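# Flip the bar-code-down carton and restack it

## Task

A carton sitting at the top of a stack has its bar code facing downward. Flip it so the bar code faces up, then set it back on top of a stack, turned the same way as the cartons beneath it and aligned with them. Release it so it stays there without the robot holding it, then open the gripper and move the arms away.

## Robot and tools

ROBOT. Two arms, left_arm and right_arm, each ending in a two-finger gripper with a wrist camera (cam_left_wrist and cam_right_wrist, both 504x504). Base positions in the scene frame: left_arm at (+0.039, +0.311, 0) m, quat_wxyz (+0.998, 0, 0, +0.064); right_arm at (+0.001, -0.302, 0) m, quat_wxyz (+0.999, 0, 0, -0.051).

FRAMES. The scene frame has its origin on the table surface midway between the arms. +z is up, +x reaches out over the table, and left_arm sits on the +y side. The arm names do not describe which side of a picture something appears on. Each gripper has its own axes: its fingers point along its +z, and they open and close along its y. The reported end_effector_position is the spot between the finger pads, roughly 1 cm short of the fingertips.

execute_actions. Takes "actions", a list holding at most one entry, plus an optional "pictures" boolean (camera images are included by default). An empty list only reports the state. An entry with "rows" (1 to 15 rows) and "steps" (1 to 15, default 15) runs an action. Each step lasts 1/30 s, uses one row, and the final row repeats if steps outnumber rows. An entry with only "steps" (up to 300) is a wait, counted from the previous result, so time spent composing the reply is included. The simulation keeps running while you compose.

ROW. Every row has 14 numbers, each in [-1, 1]: dx, dy, dz, rx, ry, rz, opening for left_arm, then those seven for right_arm. This is required even when one arm stays still. The first six numbers of each arm are an offset, not a pose: they are measured in that gripper's own axes from its pose in the most recent result that reported it. Before any such result exists, and for later calls within one reply, they are measured from where the gripper is when the action begins. Every row is measured from that same reference, not from the row before it. Scale: 1.0 equals 0.6 m of travel or 180 degrees of turn. rx, ry, rz form a single rotation vector. Opening is absolute, not an offset: +1 is fully open (0.094 m) and -1 is closed. All-zero offsets are not a pause; they pull the gripper back to its reference pose.

move. "target" is one 14-number row laid out as above, with offsets from the same reference. "speed" is the top path speed in m/s, from 0.002 to 0.5 (default 0.25); turning is capped at twice that value in rad/s. Both grippers travel in straight lines and finish together. A move lasts 0.5 to 10 s, and it stops short if it would need more than 10 s. Each gripper takes the shorter turn. The opening is applied as the move starts. Paths do not steer around objects or the other arm. Grippers can lag, drift off the line, or overshoot the speed, especially near full reach. A faster contact strikes harder, and aiming beyond a contact presses harder. The result adds a "move:" line with the ending (done, off_target, moving, held, fault) and any limits that acted. paced means the pose was clipped. held means a check blocked some steps, after which the arm may jump ahead quickly. The result also gives each gripper's remaining distance to its target.

wait. "seconds" from 0 to 10; nothing new is commanded. zoom_image. "camera" (cam_left_wrist or cam_right_wrist) and "region" [x0, y0, x1, y1] in image pixels, with the origin at the top-left, at most 504 by 504. It returns an enlarged view of the latest image. read_manual. Optional "section" (only "licences"); it returns licence text and does not move anything. finished_scene. Pass the current scene's number to end it. This is final, and the result reports whether the goal was met.

CONTROL BEHAVIOUR. On each step the commanded pose is clipped to within 70 mm and 16 degrees of the measured pose. Damped inverse kinematics then moves the joints, and position wins over orientation when both cannot be met. After an action, an arm continues only to its last clipped pose, so far targets need further commands. Arms tend to settle a centimetre or more below the commanded height. To keep an arm in place, send the offset back to its desired pose in a reply's first call and zeros in later calls, raising the aim whenever it still sags. Joint ranges (rad), base to gripper: -2.618 to 3.054, 0 to 3.142, 0 to 3.142, -1.571 to 1.571, -1.571 to 1.571, -2.094 to 2.094. The elbow cannot fully straighten.

RESULTS. A state line gives each gripper's position (m) and quat_wxyz in the scene frame. The printed position can be off, more so at long reach. "pose unreachable" means the clearance check altered or blocked that arm's command. HELD marks steps on which a command was not fully sent. A "Hand target" line shows where the controller is currently steering each gripper. grip_measured is the measured finger opening on the command scale, with a fixed error of up to about 1 mm per gripper. The last joint value gives the opening in metres.

GRIPPING. To hold something, command an opening below grip_measured: about 0.03 below gives a firm hold, and less gives a lighter one. Here each pad's force is capped at only about 13 to 25 N, so grip the carton well and move gently. Occasional tugs on a held part or pushes on loose objects may happen.

HEAT. Holding loads warms the motors. A MOTOR HOT line appears at 75 °C. At 90 °C the arm stops for 10 s. At 100 °C the arm goes limp and drops. These stops show as OVER-TEMPERATURE FAULT lines.

AVOID. Knocking or placing anything off the table fails the task. Avoid arm-to-arm collisions or pressing, drops, slams and hard pushes. The carton must rest unsupported before you finish, so open the gripper and withdraw first.

Each tool is called as name(argument=value, ...) on one line, values as JSON.

## Session

execute_actions(actions=[])

Scene clock: 0.00 s of 4500.00 s.
left_arm: end_effector_position=(+0.4934, +0.3209, +0.2867) grip_measured=+1.000 end_effector_quat_wxyz=(+0.334, -0.148, +0.720, -0.591) | right_arm: end_effector_position=(+0.0323, -0.5113, +0.1894) grip_measured=+1.000 end_effector_quat_wxyz=(-0.011, -0.308, +0.951, -0.033)
Joint positions: left_arm=[ 0.271  1.701  1.212  0.239  1.244 -1.022  0.094] | right_arm=[-1.315  1.306  1.321 -1.517  0.012 -2.044  0.094]
Joint velocities: left_arm=[ 0.002 -0.002 -0.002  0.037  0.022 -0.007  0.   ] | right_arm=[ 0.002 -0.022 -0.007 -0.066 -0.022  0.007  0.   ]
Hand target (left_arm): +0.492, +0.320, +0.294; +0.342, -0.138, +0.719, -0.589
Hand target (right_arm): +0.034, -0.510, +0.192; -0.008, -0.308, +0.951, -0.036

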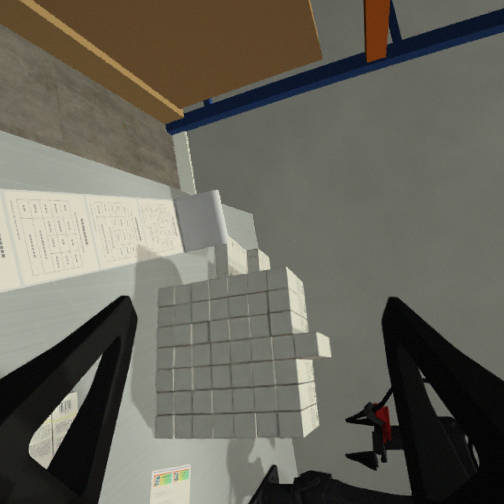

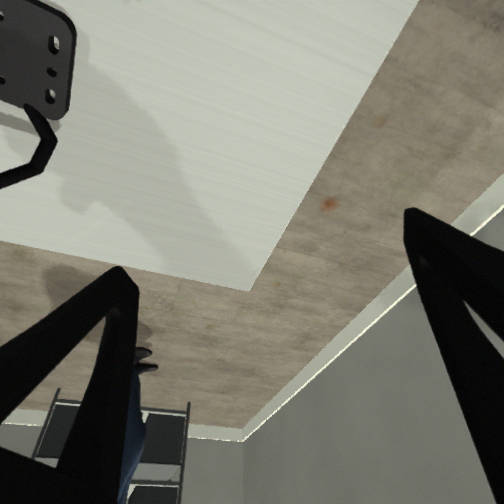

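move(target=[0,0,0,0,0,0,1,-0.3,-0.1,-0.25,0,0,0.2,1])

move(target=[0,0,0,0,0,0,1,0,0.15,-0.1,0,-0.2,-0.1,1])

Scene clock: 19.27 s of 4500.00 s.
left_arm: end_effector_position=(+0.4934, +0.3209, +0.2867) grip_measured=+1.000 end_effector_quat_wxyz=(+0.334, -0.149, +0.719, -0.591) | right_arm: end_effector_position=(+0.2085, -0.4448, +0.3309) grip_measured=+1.000 end_effector_quat_wxyz=(+0.199, -0.017, +0.964, -0.173)
Joint positions: left_arm=[ 0.271  1.701  1.212  0.239  1.244 -1.024  0.094] | right_arm=[-0.454  1.278  1.797 -1.561  0.072 -0.611  0.094]
Joint velocities: left_arm=[-0.007  0.017 -0.002 -0.051 -0.022 -0.081  0.   ] | right_arm=[-0.002 -0.017 -0.017 -0.007  0.007  0.037  0.   ]
Hand target (left_arm): +0.493, +0.321, +0.287; +0.334, -0.148, +0.720, -0.591
Hand target (right_arm): +0.210, -0.445, +0.337; +0.206, -0.011, +0.963, -0.173
Off the commanded pose (left_arm): 0.000 m, 0 deg.
Off the commanded pose (right_arm): 0.006 m, 28 deg; orientation clipped at the last step of the last action.
joint sent to its limit (right arm) — the command would take joint 4 (wrist pitch) past its lower limit, so that joint was sent only as far as its limit.
After step 90, 13.97 s passed at rest.
move: off_target (right_arm); limits=paced

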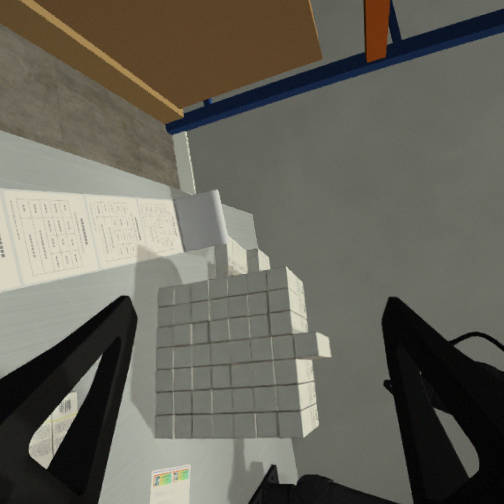

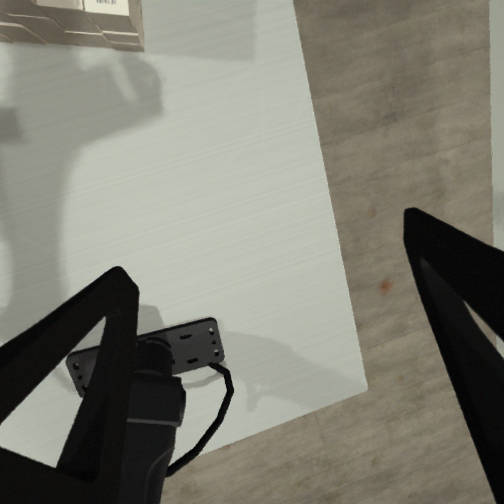

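Scene clock: 21.27 s of 4500.00 s.
left_arm: end_effector_position=(+0.4934, +0.3209, +0.2867) grip_measured=+1.000 end_effector_quat_wxyz=(+0.333, -0.149, +0.719, -0.591) | right_arm: end_effector_position=(+0.1883, -0.3454, +0.3512) grip_measured=+1.000 end_effector_quat_wxyz=(+0.451, -0.209, +0.847, -0.187)
Joint positions: left_arm=[ 0.271  1.701  1.212  0.239  1.244 -1.024  0.094] | right_arm=[-0.432  0.714  1.339 -1.21  -0.324 -0.843  0.094]
Joint velocities: left_arm=[ 0.007 -0.012 -0.002 -0.037 -0.022  0.007  0.   ] | right_arm=[ 0.002  0.017 -0.007  0.095 -0.022  0.037  0.   ]
Hand target (left_arm): +0.493, +0.321, +0.287; +0.334, -0.149, +0.719, -0.591
Hand target (right_arm): +0.188, -0.342, +0.351; +0.458, -0.216, +0.843, -0.184
Off the commanded pose (left_arm): 0.000 m, 0 deg.
Off the commanded pose (right_arm): 0.005 m, 1 deg.
move: done

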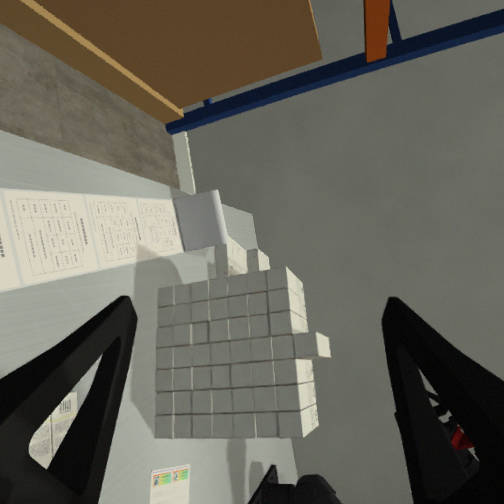

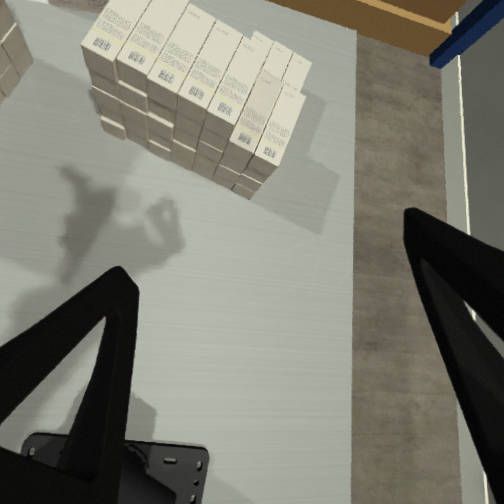

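move(target=[0,0,0,0,0,0,1,-0.1,0.05,0,-0.17,-0.12,0,1])

Scene clock: 28.87 s of 4500.00 s.
left_arm: end_effector_position=(+0.4934, +0.3209, +0.2867) grip_measured=+1.000 end_effector_quat_wxyz=(+0.333, -0.149, +0.719, -0.591) | right_arm: end_effector_position=(+0.2131, -0.2919, +0.3688) grip_measured=+1.000 end_effector_quat_wxyz=(+0.522, -0.338, +0.781, +0.060)
Joint positions: left_arm=[ 0.271  1.701  1.212  0.239  1.244 -1.026  0.094] | right_arm=[-0.662  1.009  1.498 -1.55  -1.032 -1.287  0.094]
Joint velocities: left_arm=[-0.017  0.007  0.022  0.022 -0.022 -0.007  0.   ] | right_arm=[-0.012  0.002  0.007  0.022  0.037 -0.066  0.   ]
Hand target (left_arm): +0.493, +0.321, +0.287; +0.333, -0.149, +0.719, -0.591
Hand target (right_arm): +0.213, -0.286, +0.376; +0.530, -0.344, +0.772, +0.071
Off the commanded pose (left_arm): 0.000 m, 0 deg.
Off the commanded pose (right_arm): 0.009 m, 4 deg.
joint sent to its limit (right arm) — the command would take joint 4 (wrist pitch) past its lower limit, so that joint was sent only as far as its limit.
After step 90, 2.80 s passed at rest.
move: off_target (right_arm)

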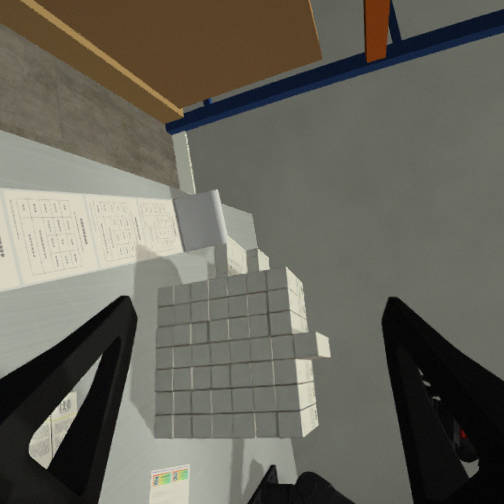

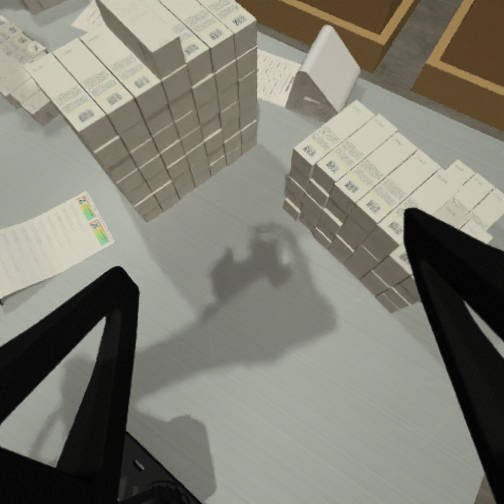

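move(target=[0.345,-0.242,0.037,0.212,0.123,0.391,1,0,0,0,0,0,0,1])

Scene clock: 53.30 s of 4500.00 s.
left_arm: end_effector_position=(+0.3388, +0.1426, +0.3440) grip_measured=+1.000 end_effector_quat_wxyz=(+0.487, +0.480, +0.523, -0.509) | right_arm: end_effector_position=(+0.2130, -0.2929, +0.3675) grip_measured=+1.000 end_effector_quat_wxyz=(+0.519, -0.338, +0.783, +0.058)
Joint positions: left_arm=[-0.099  1.527  0.939  1.361  1.583 -0.838  0.094] | right_arm=[-0.662  1.01   1.498 -1.551 -1.022 -1.288  0.094]
Joint velocities: left_arm=[-0.012  0.012 -0.002  0.007 -0.051  0.037  0.   ] | right_arm=[-0.027  0.022 -0.017  0.081 -0.037 -0.095  0.   ]
Hand target (left_arm): +0.332, +0.140, +0.355; +0.499, +0.498, +0.507, -0.496
Hand target (right_arm): +0.213, -0.292, +0.369; +0.522, -0.338, +0.781, +0.060
Off the commanded pose (left_arm): 0.019 m, 4 deg.
Off the commanded pose (right_arm): 0.002 m, 1 deg.
joint sent to its limit (left arm) — the command would take joint 5 (wrist yaw) past its upper limit, so that joint was sent only as far as its limit.
After step 90, 18.07 s passed at rest.
move: off_target (left_arm)

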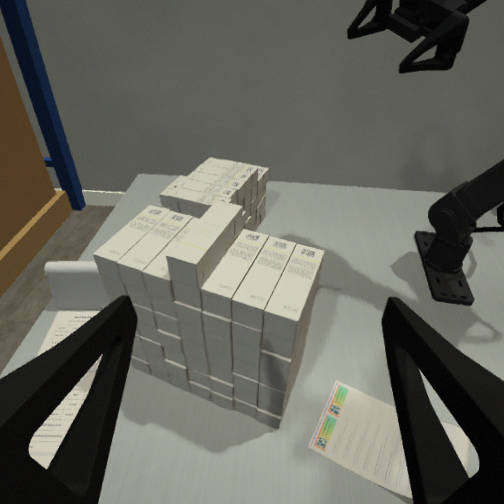

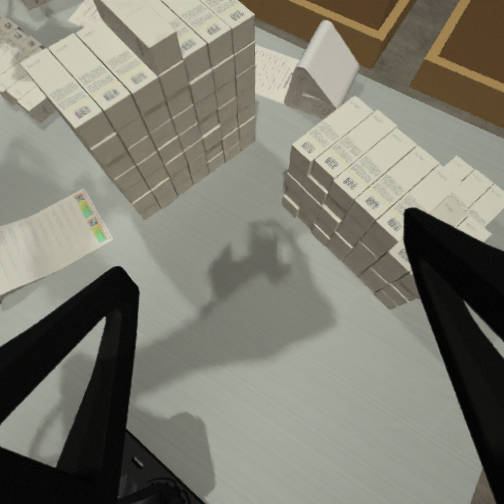

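move(target=[0.06,0.075,0.0,0,0,0,1,0,0,0,0,0,0,1], speed=0.1)

Scene clock: 86.57 s of 4500.00 s.
left_arm: end_effector_position=(+0.3792, +0.1438, +0.2956) grip_measured=+1.000 end_effector_quat_wxyz=(+0.473, +0.466, +0.535, -0.522) | right_arm: end_effector_position=(+0.2129, -0.2940, +0.3663) grip_measured=+1.000 end_effector_quat_wxyz=(+0.516, -0.337, +0.786, +0.055)
Joint positions: left_arm=[-0.099  1.72   0.968  1.367  1.583 -0.733  0.094] | right_arm=[-0.662  1.01   1.498 -1.551 -1.013 -1.288  0.094]
Joint velocities: left_arm=[-0.007  0.007 -0.022 -0.022 -0.051  0.066  0.   ] | right_arm=[ 0.002  0.002 -0.007 -0.037 -0.007  0.022  0.   ]
Hand target (left_arm): +0.382, +0.144, +0.306; +0.487, +0.480, +0.523, -0.509
Hand target (right_arm): +0.213, -0.293, +0.367; +0.519, -0.338, +0.783, +0.058
Off the commanded pose (left_arm): 0.010 m, 3 deg.
Off the commanded pose (right_arm): 0.002 m, 1 deg.
After step 90, 29.23 s passed at rest.
move: off_target (left_arm)

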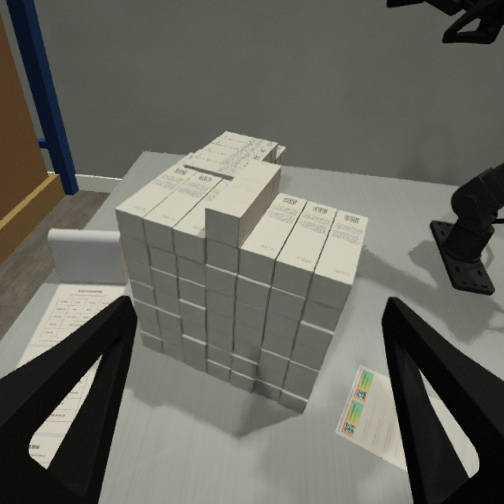

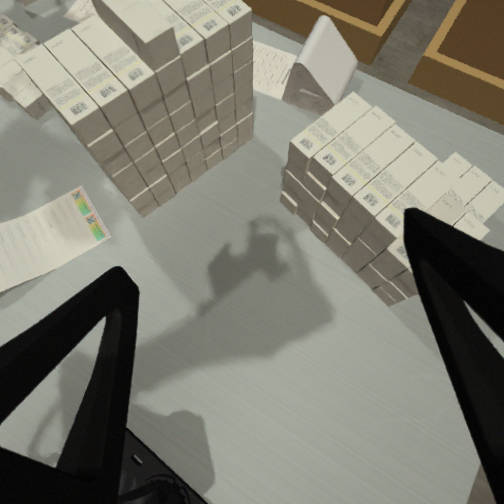

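move(target=[-0.02,0.117,0.165,0.11,0,0,1,0,0,0,0,0,0,1], speed=0.1)

Scene clock: 94.97 s of 4500.00 s.
left_arm: end_effector_position=(+0.4527, +0.0507, +0.2929) grip_measured=+1.000 end_effector_quat_wxyz=(+0.411, +0.521, +0.482, -0.572) | right_arm: end_effector_position=(+0.2128, -0.2951, +0.3650) grip_measured=+1.000 end_effector_quat_wxyz=(+0.512, -0.337, +0.788, +0.053)
Joint positions: left_arm=[-0.319  2.161  1.561  1.296  1.583 -0.82   0.094] | right_arm=[-0.662  1.01   1.498 -1.551 -1.004 -1.288  0.094]
Joint velocities: left_arm=[-0.017  0.022  0.012 -0.051  0.081 -0.051  0.   ] | right_arm=[-0.012  0.012 -0.002 -0.007 -0.007 -0.066  0.   ]
Hand target (left_arm): +0.453, +0.047, +0.301; +0.412, +0.526, +0.478, -0.571
Hand target (right_arm): +0.213, -0.294, +0.366; +0.515, -0.337, +0.786, +0.055
Off the commanded pose (left_arm): 0.007 m, 7 deg.
Off the commanded pose (right_arm): 0.002 m, 1 deg.
joint sent to its limit (left arm) — the command would take joint 5 (wrist yaw) past its upper limit, so that joint was sent only as far as its limit.
After step 90, 3.30 s passed at rest.
move: off_target (left_arm)

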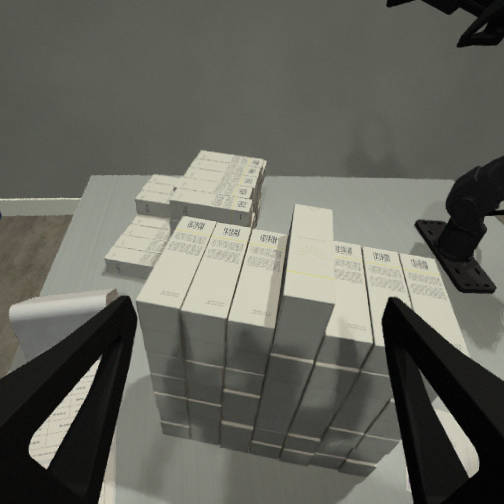

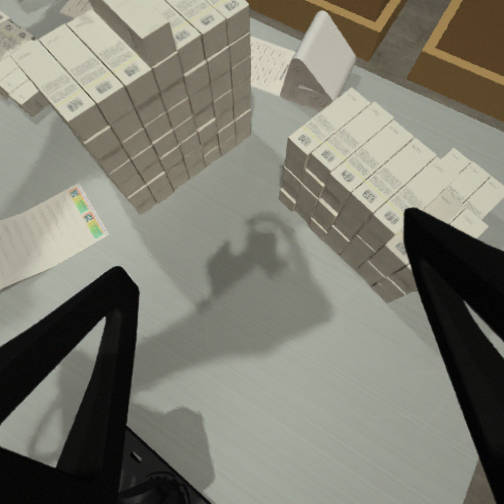

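move(target=[0.07,-0.05,0.0,0.0,0,0.04,1,0,0,0,0,0,0,1], speed=0.1)

Scene clock: 116.30 s of 4500.00 s.
left_arm: end_effector_position=(+0.4249, +0.0561, +0.2478) grip_measured=+1.000 end_effector_quat_wxyz=(+0.438, +0.543, +0.457, -0.552) | right_arm: end_effector_position=(+0.2126, -0.2962, +0.3638) grip_measured=+1.000 end_effector_quat_wxyz=(+0.509, -0.336, +0.790, +0.050)
Joint positions: left_arm=[-0.319  2.126  1.319  1.44   1.583 -0.66   0.094] | right_arm=[-0.662  1.01   1.498 -1.551 -0.995 -1.288  0.094]
Joint velocities: left_arm=[-0.012 -0.037 -0.007 -0.022 -0.037  0.066  0.   ] | right_arm=[ 0.002  0.017 -0.002 -0.081  0.051 -0.007  0.   ]
Hand target (left_arm): +0.419, +0.057, +0.254; +0.446, +0.550, +0.448, -0.545
Hand target (right_arm): +0.213, -0.295, +0.365; +0.512, -0.337, +0.788, +0.053
Off the commanded pose (left_arm): 0.010 m, 2 deg.
Off the commanded pose (right_arm): 0.002 m, 1 deg.
After step 90, 17.17 s passed at rest.
move: done

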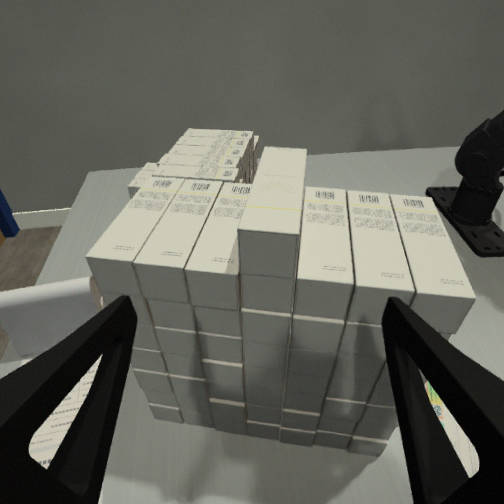

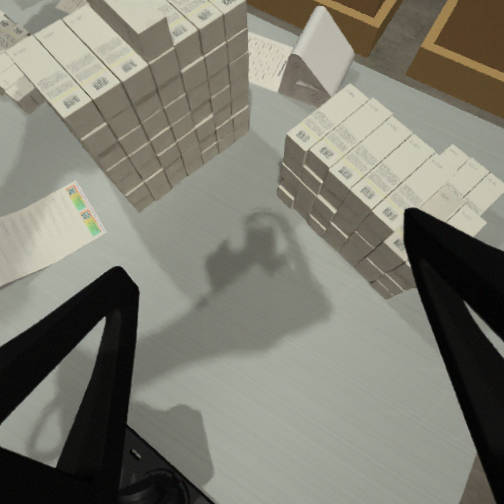

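move(target=[0.0,0.0,0.05,0.045,0,0.01,1,0,0,0,0,0,0,1], speed=0.06)

Scene clock: 123.50 s of 4500.00 s.
left_arm: end_effector_position=(+0.4183, +0.0309, +0.2411) grip_measured=+1.000 end_effector_quat_wxyz=(+0.422, +0.557, +0.439, -0.564) | right_arm: end_effector_position=(+0.2125, -0.2974, +0.3626) grip_measured=+1.000 end_effector_quat_wxyz=(+0.506, -0.336, +0.793, +0.048)
Joint positions: left_arm=[-0.38   2.171  1.363  1.441  1.583 -0.658  0.094] | right_arm=[-0.662  1.01   1.498 -1.551 -0.985 -1.288  0.094]
Joint velocities: left_arm=[-0.002  0.002  0.017 -0.037 -0.022 -0.081  0.   ] | right_arm=[ 0.007 -0.007 -0.032 -0.007 -0.051 -0.051  0.   ]
Hand target (left_arm): +0.419, +0.027, +0.248; +0.427, +0.566, +0.429, -0.560
Hand target (right_arm): +0.213, -0.296, +0.364; +0.509, -0.336, +0.791, +0.050
Off the commanded pose (left_arm): 0.008 m, 5 deg.
Off the commanded pose (right_arm): 0.002 m, 1 deg.
joint sent to its limit (left arm) — the command would take joint 5 (wrist yaw) past its upper limit, so that joint was sent only as far as its limit.
After step 90, 2.73 s passed at rest.
move: off_target (left_arm)

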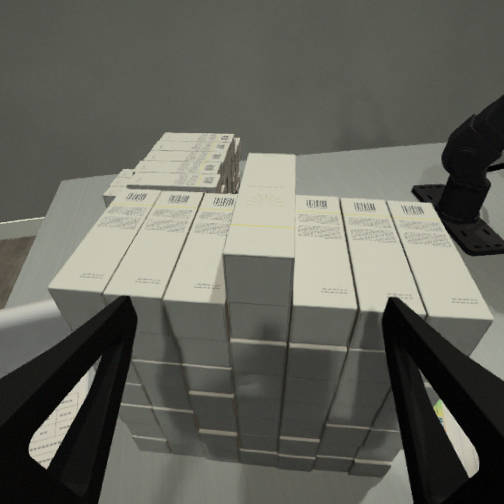

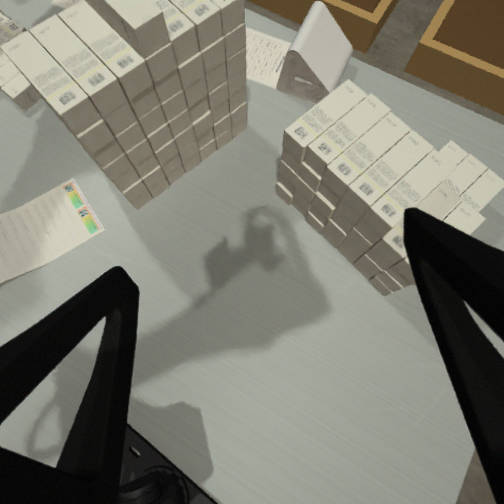

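move(target=[-0.008,-0.004,0.075,0.025,0,0.0,0.3,0,0,0,0,0,0,1], speed=0.04)

Scene clock: 132.97 s of 4500.00 s.
left_arm: end_effector_position=(+0.4009, -0.0067, +0.2381) grip_measured=+0.301 end_effector_quat_wxyz=(+0.394, +0.576, +0.415, -0.584) | right_arm: end_effector_position=(+0.2123, -0.2985, +0.3614) grip_measured=+1.000 end_effector_quat_wxyz=(+0.503, -0.336, +0.795, +0.045)
Joint positions: left_arm=[-0.472  2.214  1.419  1.436  1.583 -0.673  0.061] | right_arm=[-0.662  1.01   1.498 -1.551 -0.976 -1.288  0.094]
Joint velocities: left_arm=[ 0.002 -0.032  0.002 -0.022  0.037 -0.022 -0.001] | right_arm=[-0.007 -0.007 -0.002  0.022 -0.022  0.066  0.   ]
Hand target (left_arm): +0.404, -0.012, +0.246; +0.400, +0.573, +0.413, -0.585
Hand target (right_arm): +0.212, -0.297, +0.363; +0.506, -0.336, +0.793, +0.048
Off the commanded pose (left_arm): 0.010 m, 1 deg.
Off the commanded pose (right_arm): 0.002 m, 1 deg.
After step 90, 5.03 s passed at rest.
move: done

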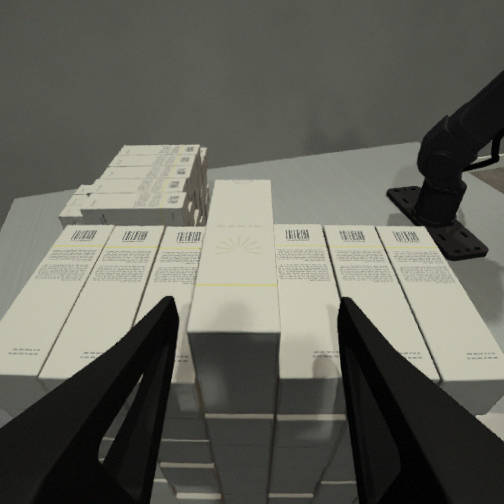

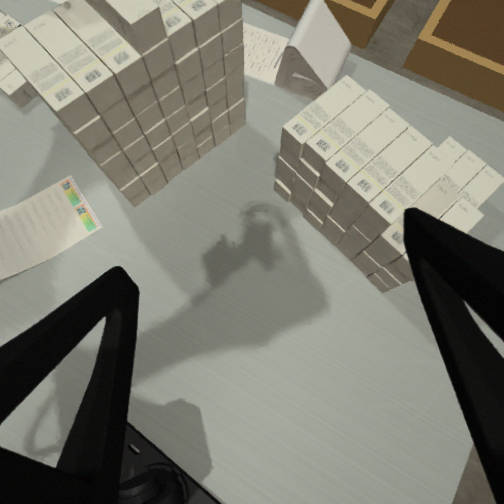

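move(target=[-0.012,0.014,0.022,0,0,0.0,0.3,0,0,0,0,0,0,1], speed=0.03)

Scene clock: 137.43 s of 4500.00 s.
left_arm: end_effector_position=(+0.4009, -0.0160, +0.2379) grip_measured=+0.301 end_effector_quat_wxyz=(+0.389, +0.577, +0.411, -0.589) | right_arm: end_effector_position=(+0.2122, -0.2996, +0.3602) grip_measured=+1.000 end_effector_quat_wxyz=(+0.500, -0.335, +0.797, +0.043)
Joint positions: left_arm=[-0.492  2.235  1.452  1.425  1.577 -0.678  0.061] | right_arm=[-0.662  1.01   1.498 -1.551 -0.967 -1.288  0.094]
Joint velocities: left_arm=[-0.017  0.002  0.002 -0.022 -0.095 -0.007 -0.001] | right_arm=[ 0.007 -0.017 -0.007 -0.007 -0.051 -0.022  0.   ]
Hand target (left_arm): +0.404, -0.022, +0.245; +0.394, +0.574, +0.409, -0.590
Hand target (right_arm): +0.212, -0.298, +0.361; +0.503, -0.336, +0.795, +0.045
Off the commanded pose (left_arm): 0.010 m, 1 deg.
Off the commanded pose (right_arm): 0.002 m, 1 deg.
After step 90, 0.60 s passed at rest.
move: done

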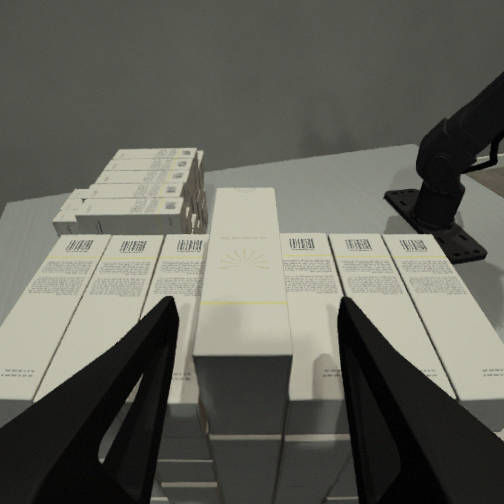

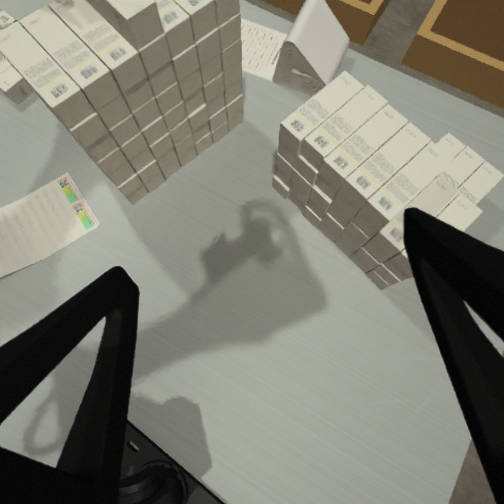

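move(target=[-0.012,0.017,0.008,0,0,0.0,0.1,0,0,0,0,0,0,1], speed=0.03)

Scene clock: 140.43 s of 4500.00 s.
left_arm: end_effector_position=(+0.4070, -0.0183, +0.2383) grip_measured=+0.101 end_effector_quat_wxyz=(+0.388, +0.577, +0.412, -0.589) | right_arm: end_effector_position=(+0.2120, -0.3007, +0.3590) grip_measured=+1.000 end_effector_quat_wxyz=(+0.497, -0.335, +0.800, +0.040)
Joint positions: left_arm=[-0.492  2.257  1.492  1.412  1.578 -0.686  0.052] | right_arm=[-0.662  1.01   1.498 -1.551 -0.958 -1.288  0.094]
Joint velocities: left_arm=[-0.002  0.022 -0.002 -0.051 -0.007 -0.051 -0.001] | right_arm=[-0.017 -0.022 -0.022 -0.066  0.007 -0.007  0.   ]
Hand target (left_arm): +0.409, -0.024, +0.245; +0.389, +0.576, +0.409, -0.591
Hand target (right_arm): +0.212, -0.300, +0.360; +0.500, -0.335, +0.797, +0.043
Off the commanded pose (left_arm): 0.009 m, 0 deg.
Off the commanded pose (right_arm): 0.002 m, 1 deg.
move: done

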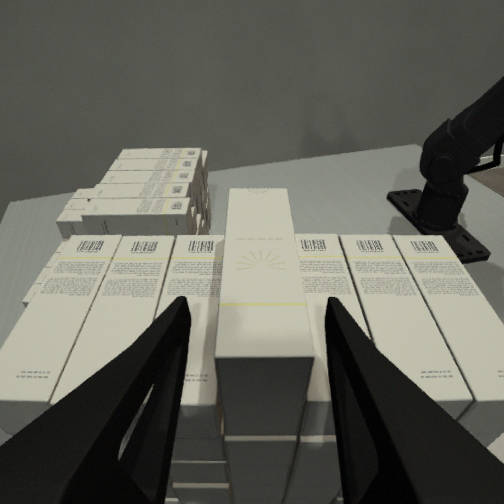

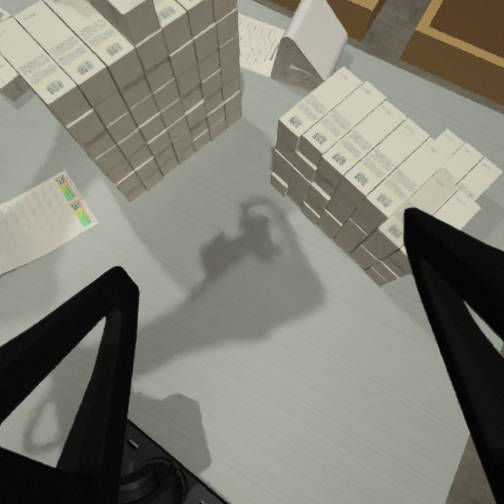

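move(target=[-0.012,0.003,0.008,0,0,0.0,-0.5,0,0,0,0,0,0,1], speed=0.03)

move(target=[-0.11,0.0,-0.02,0,0,0.0,-0.5,0,0,0,0,0,0,1], speed=0.05)

Scene clock: 144.80 s of 4500.00 s.
left_arm: end_effector_position=(+0.4069, -0.0183, +0.2382) grip_measured=-0.347 end_effector_quat_wxyz=(+0.386, +0.576, +0.413, -0.590) | right_arm: end_effector_position=(+0.2118, -0.3019, +0.3579) grip_measured=+1.000 end_effector_quat_wxyz=(+0.494, -0.334, +0.802, +0.038)
Joint positions: left_arm=[-0.492  2.257  1.492  1.411  1.579 -0.688  0.031] | right_arm=[-0.662  1.01   1.498 -1.551 -0.948 -1.288  0.094]
Joint velocities: left_arm=[-0.002  0.002  0.002  0.007  0.007  0.051  0.   ] | right_arm=[-0.007 -0.002 -0.002  0.051 -0.022 -0.022  0.   ]
Hand target (left_arm): +0.407, -0.023, +0.245; +0.388, +0.576, +0.410, -0.592
Hand target (right_arm): +0.212, -0.301, +0.359; +0.497, -0.335, +0.800, +0.040
Off the commanded pose (left_arm): 0.009 m, 0 deg.
Off the commanded pose (right_arm): 0.002 m, 1 deg.
After step 90, 0.67 s passed at rest.
move: done

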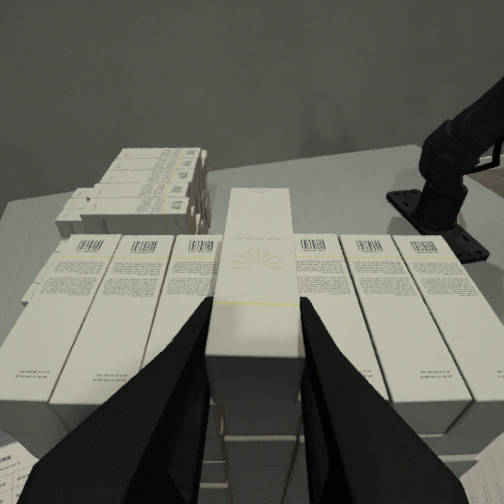

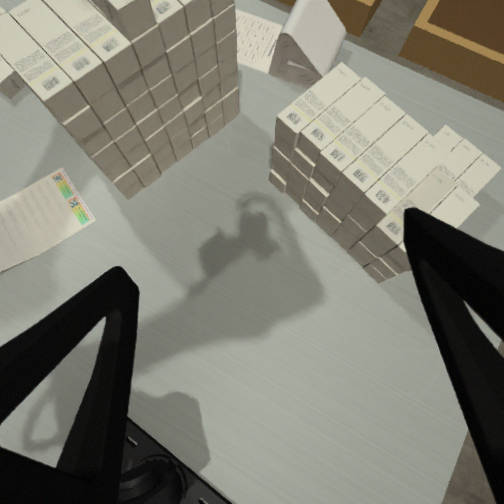

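Scene clock: 146.47 s of 4500.00 s.
left_arm: end_effector_position=(+0.4109, -0.0121, +0.2853) grip_measured=-0.347 end_effector_quat_wxyz=(+0.379, +0.567, +0.427, -0.593) | right_arm: end_effector_position=(+0.2116, -0.3030, +0.3567) grip_measured=+1.000 end_effector_quat_wxyz=(+0.491, -0.334, +0.804, +0.035)
Joint positions: left_arm=[-0.476  2.198  1.579  1.366  1.583 -0.824  0.031] | right_arm=[-0.662  1.01   1.498 -1.551 -0.939 -1.288  0.094]
Joint velocities: left_arm=[-0.002 -0.022  0.007  0.007 -0.007 -0.051 -0.001] | right_arm=[ 0.002 -0.002 -0.012  0.051 -0.051  0.022  0.   ]
Hand target (left_arm): +0.412, -0.008, +0.304; +0.392, +0.573, +0.420, -0.584
Hand target (right_arm): +0.212, -0.302, +0.358; +0.494, -0.334, +0.802, +0.038
Off the commanded pose (left_arm): 0.019 m, 2 deg.
Off the commanded pose (right_arm): 0.002 m, 1 deg.
joint sent to its limit (left arm) — the command would take joint 5 (wrist yaw) past its upper limit, so that joint was sent only as far as its limit.
move: off_target (left_arm)

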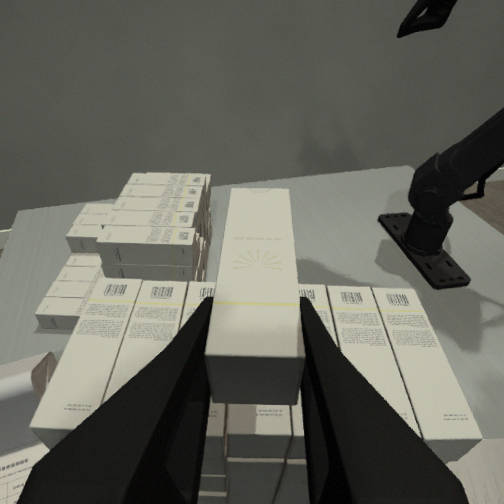

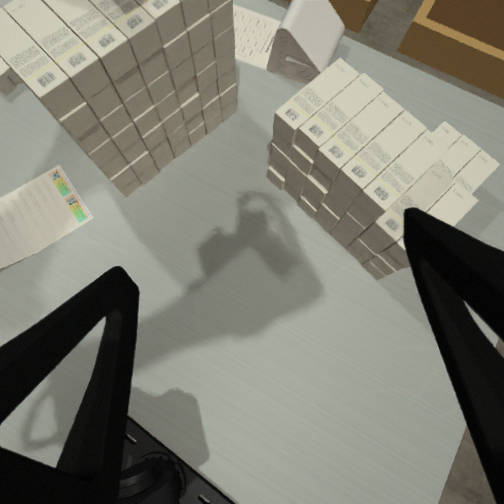

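move(target=[-0.06,0.0,0.0,0,0,-0.5,-0.5,0,0,0,0,0,0,1], speed=0.25)

move(target=[0,-0.03,0.0,0,0,-0.5,-0.5,0,0,0,0,0,0,1], speed=0.25)

Scene clock: 157.07 s of 4500.00 s.
left_arm: end_effector_position=(+0.4141, -0.0133, +0.3007) grip_measured=-0.346 end_effector_quat_wxyz=(-0.172, +0.080, +0.704, -0.685) | right_arm: end_effector_position=(+0.2114, -0.3041, +0.3556) grip_measured=+1.000 end_effector_quat_wxyz=(+0.488, -0.333, +0.806, +0.033)
Joint positions: left_arm=[-0.476  2.095  1.606  0.72   1.584 -1.935  0.031] | right_arm=[-0.662  1.01   1.498 -1.551 -0.93  -1.288  0.094]
Joint velocities: left_arm=[-0.002 -0.007 -0.002  0.007 -0.022  0.007 -0.001] | right_arm=[-0.017  0.022 -0.002  0.022  0.022 -0.037  0.   ]
Hand target (left_arm): +0.411, -0.012, +0.322; -0.153, +0.100, +0.701, -0.689
Hand target (right_arm): +0.212, -0.303, +0.357; +0.491, -0.334, +0.804, +0.035
Off the commanded pose (left_arm): 0.020 m, 3 deg.
Off the commanded pose (right_arm): 0.002 m, 1 deg.
After step 90, 3.80 s passed at rest.
move: off_target (left_arm)

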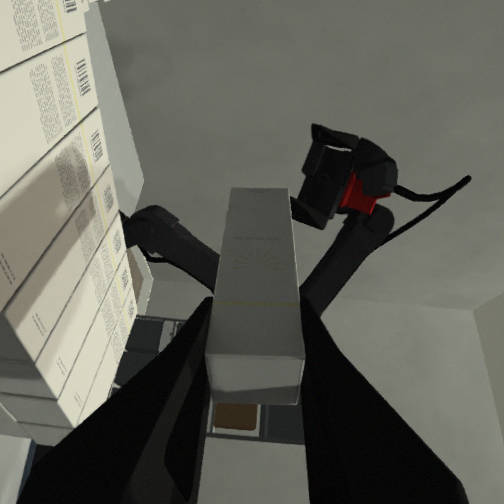

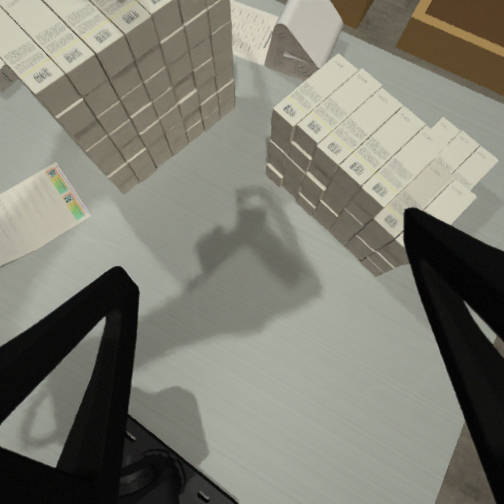

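Scene clock: 160.83 s of 4500.00 s.
left_arm: end_effector_position=(+0.4184, -0.0148, +0.3105) grip_measured=-0.345 end_effector_quat_wxyz=(+0.605, +0.447, -0.550, +0.364) | right_arm: end_effector_position=(+0.2112, -0.3053, +0.3544) grip_measured=+1.000 end_effector_quat_wxyz=(+0.485, -0.333, +0.808, +0.030)
Joint positions: left_arm=[-0.476  2.301  2.305 -1.187  1.566 -2.099  0.031] | right_arm=[-0.662  1.01   1.498 -1.551 -0.921 -1.288  0.094]
Joint velocities: left_arm=[-0.002  0.017  0.002 -0.051 -0.007  0.007  0.001] | right_arm=[-0.002  0.002 -0.017 -0.066 -0.066  0.051  0.   ]
Hand target (left_arm): +0.416, -0.014, +0.322; +0.609, +0.439, -0.549, +0.368
Hand target (right_arm): +0.211, -0.304, +0.356; +0.488, -0.333, +0.806, +0.033
Off the commanded pose (left_arm): 0.008 m, 1 deg.
Off the commanded pose (right_arm): 0.002 m, 1 deg.
joint sent to its limit (left arm) — the command would take joint 5 (wrist yaw) past its upper limit and joint 6 (wrist roll) past its lower limit, so those joints were sent only as far as their limits.
move: done

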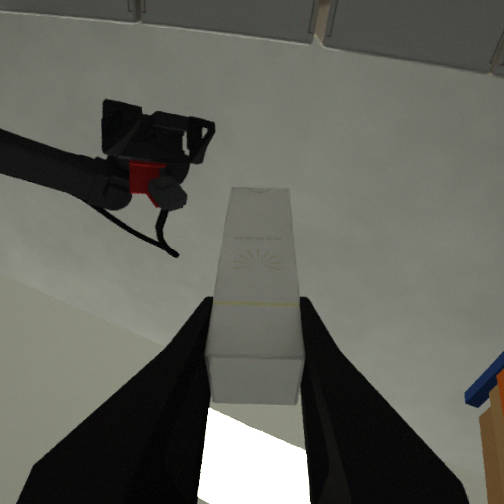

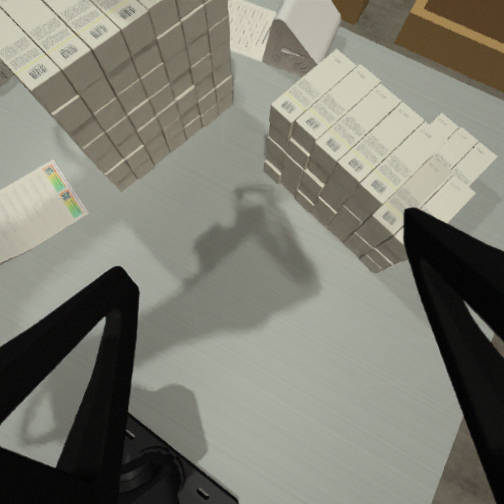

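move(target=[0.015,0,0,0,0,0.045,-0.5,-0.107,-0.037,-0.07,-0.05,-0.13,0,1], speed=0.15)

Scene clock: 166.77 s of 4500.00 s.
left_arm: end_effector_position=(+0.4209, -0.0157, +0.3081) grip_measured=-0.345 end_effector_quat_wxyz=(+0.579, +0.424, -0.575, +0.393) | right_arm: end_effector_position=(+0.2136, -0.3038, +0.4272) grip_measured=+1.000 end_effector_quat_wxyz=(+0.651, -0.282, +0.700, +0.076)
Joint positions: left_arm=[-0.476  2.301  2.305 -1.166  1.549 -2.018  0.031] | right_arm=[-0.89   1.023  1.519 -1.553 -1.41  -1.317  0.094]
Joint velocities: left_arm=[ 0.012  0.007 -0.007 -0.022 -0.051 -0.022 -0.   ] | right_arm=[-0.012  0.002  0.012 -0.081 -0.066 -0.051  0.   ]
Hand target (left_arm): +0.419, -0.015, +0.319; +0.577, +0.407, -0.580, +0.406
Hand target (right_arm): +0.213, -0.303, +0.434; +0.659, -0.279, +0.693, +0.082
Off the commanded pose (left_arm): 0.011 m, 2 deg.
Off the commanded pose (right_arm): 0.008 m, 14 deg.
joint sent to its limit (right arm) — the command would take joint 4 (wrist pitch) past its lower limit, so that joint was sent only as far as its limit.
After step 90, 0.83 s passed at rest.
move: off_target (left_arm, right_arm)

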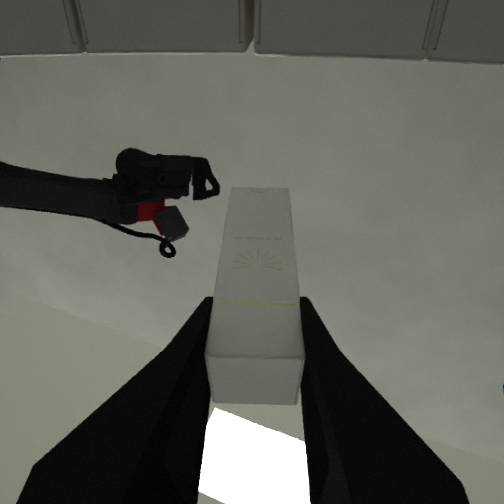

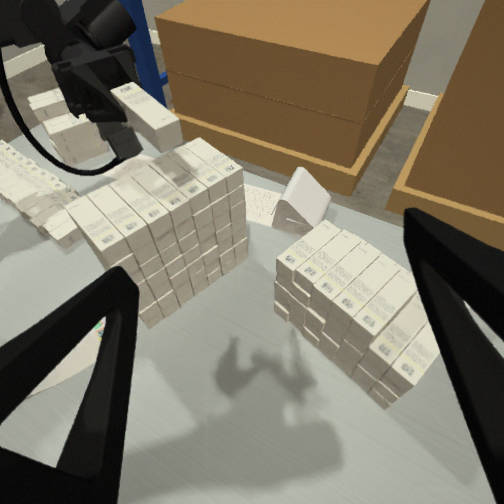

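zoom_image(camera="cam_right_wrist", region=[40,40,260,260])

Region (40, 40, 260, 260) of cam_right_wrist's 504x504 image, scaled by 2.291, with more detail than that image has.

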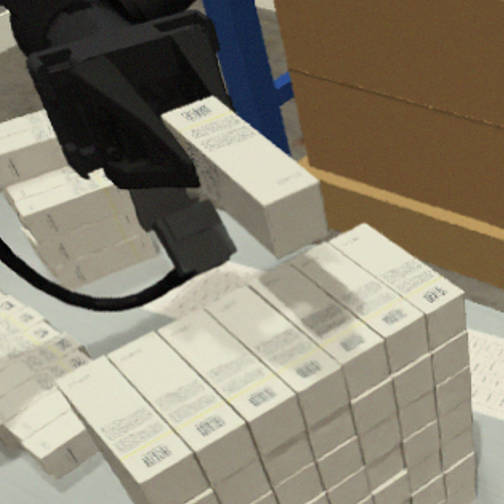

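move(target=[-0.078,0.02,-0.013,0,0,0.012,-0.5,0,0,0,0,0,0,1], speed=0.05)

zoom_image(camera="cam_right_wrist", region=[40,40,260,260])

Scene clock: 181.47 s of 4500.00 s.
left_arm: end_effector_position=(+0.4156, -0.0088, +0.2484) grip_measured=-0.345 end_effector_quat_wxyz=(+0.566, +0.422, -0.584, +0.400) | right_arm: end_effector_position=(+0.2138, -0.3046, +0.4258) grip_measured=+1.000 end_effector_quat_wxyz=(+0.649, -0.281, +0.703, +0.074)
Joint positions: left_arm=[-0.466  2.298  2.091 -1.185  1.531 -1.761  0.031] | right_arm=[-0.89   1.023  1.519 -1.553 -1.4   -1.317  0.094]
Joint velocities: left_arm=[ 0.007 -0.007 -0.002 -0.081 -0.007  0.081 -0.   ] | right_arm=[-0.002 -0.017 -0.022 -0.022  0.022 -0.051  0.   ]
Hand target (left_arm): +0.413, -0.004, +0.262; +0.569, +0.416, -0.579, +0.409
Hand target (right_arm): +0.214, -0.304, +0.427; +0.651, -0.282, +0.700, +0.076
Off the commanded pose (left_arm): 0.016 m, 1 deg.
Off the commanded pose (right_arm): 0.002 m, 1 deg.
After step 90, 10.33 s passed at rest.
move: off_target (left_arm)

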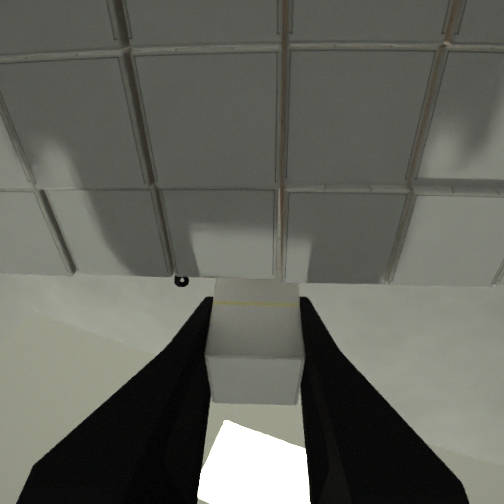

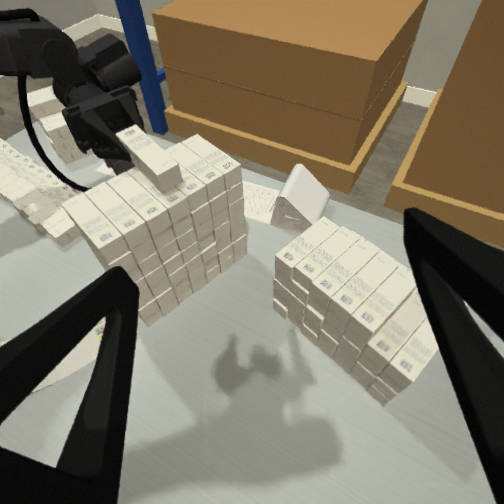

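Region (40, 40, 260, 260) of cam_right_wrist's 504x504 image, scaled by 2.291, with more detail than that image has.

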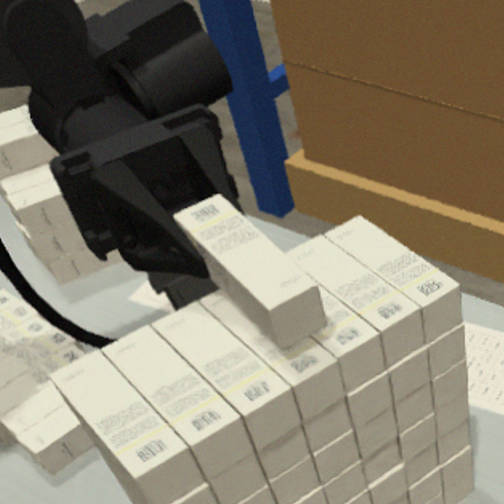

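move(target=[0.008,0.005,-0.006,0,0,0.0,-0.5,0,0,0,0,0,0,1], speed=0.02)

Scene clock: 184.70 s of 4500.00 s.
left_arm: end_effector_position=(+0.4147, -0.0083, +0.2450) grip_measured=-0.345 end_effector_quat_wxyz=(+0.560, +0.426, -0.589, +0.397) | right_arm: end_effector_position=(+0.2140, -0.3054, +0.4244) grip_measured=+1.000 end_effector_quat_wxyz=(+0.646, -0.281, +0.706, +0.072)
Joint positions: left_arm=[-0.466  2.298  2.091 -1.205  1.513 -1.74   0.031] | right_arm=[-0.89   1.023  1.519 -1.553 -1.391 -1.317  0.094]
Joint velocities: left_arm=[-0.002 -0.012  0.007  0.051 -0.037  0.051  0.   ] | right_arm=[ 0.007  0.017 -0.032 -0.022 -0.007 -0.007  0.   ]
Hand target (left_arm): +0.414, -0.005, +0.253; +0.565, +0.423, -0.583, +0.402
Hand target (right_arm): +0.214, -0.305, +0.426; +0.649, -0.281, +0.703, +0.074
Off the commanded pose (left_arm): 0.009 m, 1 deg.
Off the commanded pose (right_arm): 0.002 m, 1 deg.
move: done

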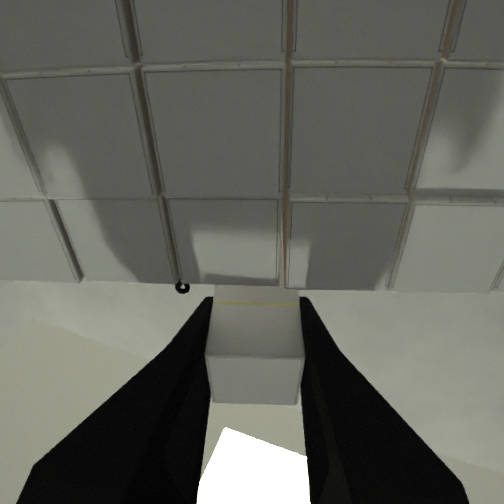

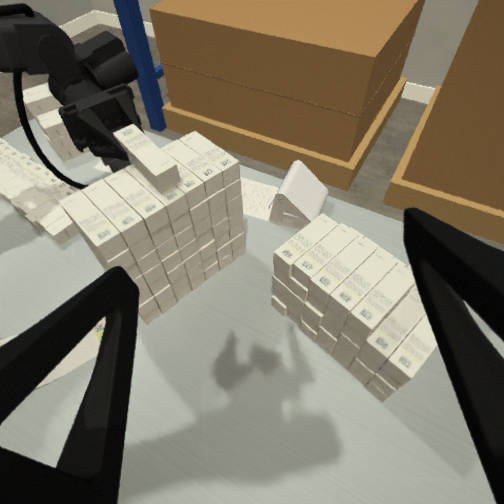

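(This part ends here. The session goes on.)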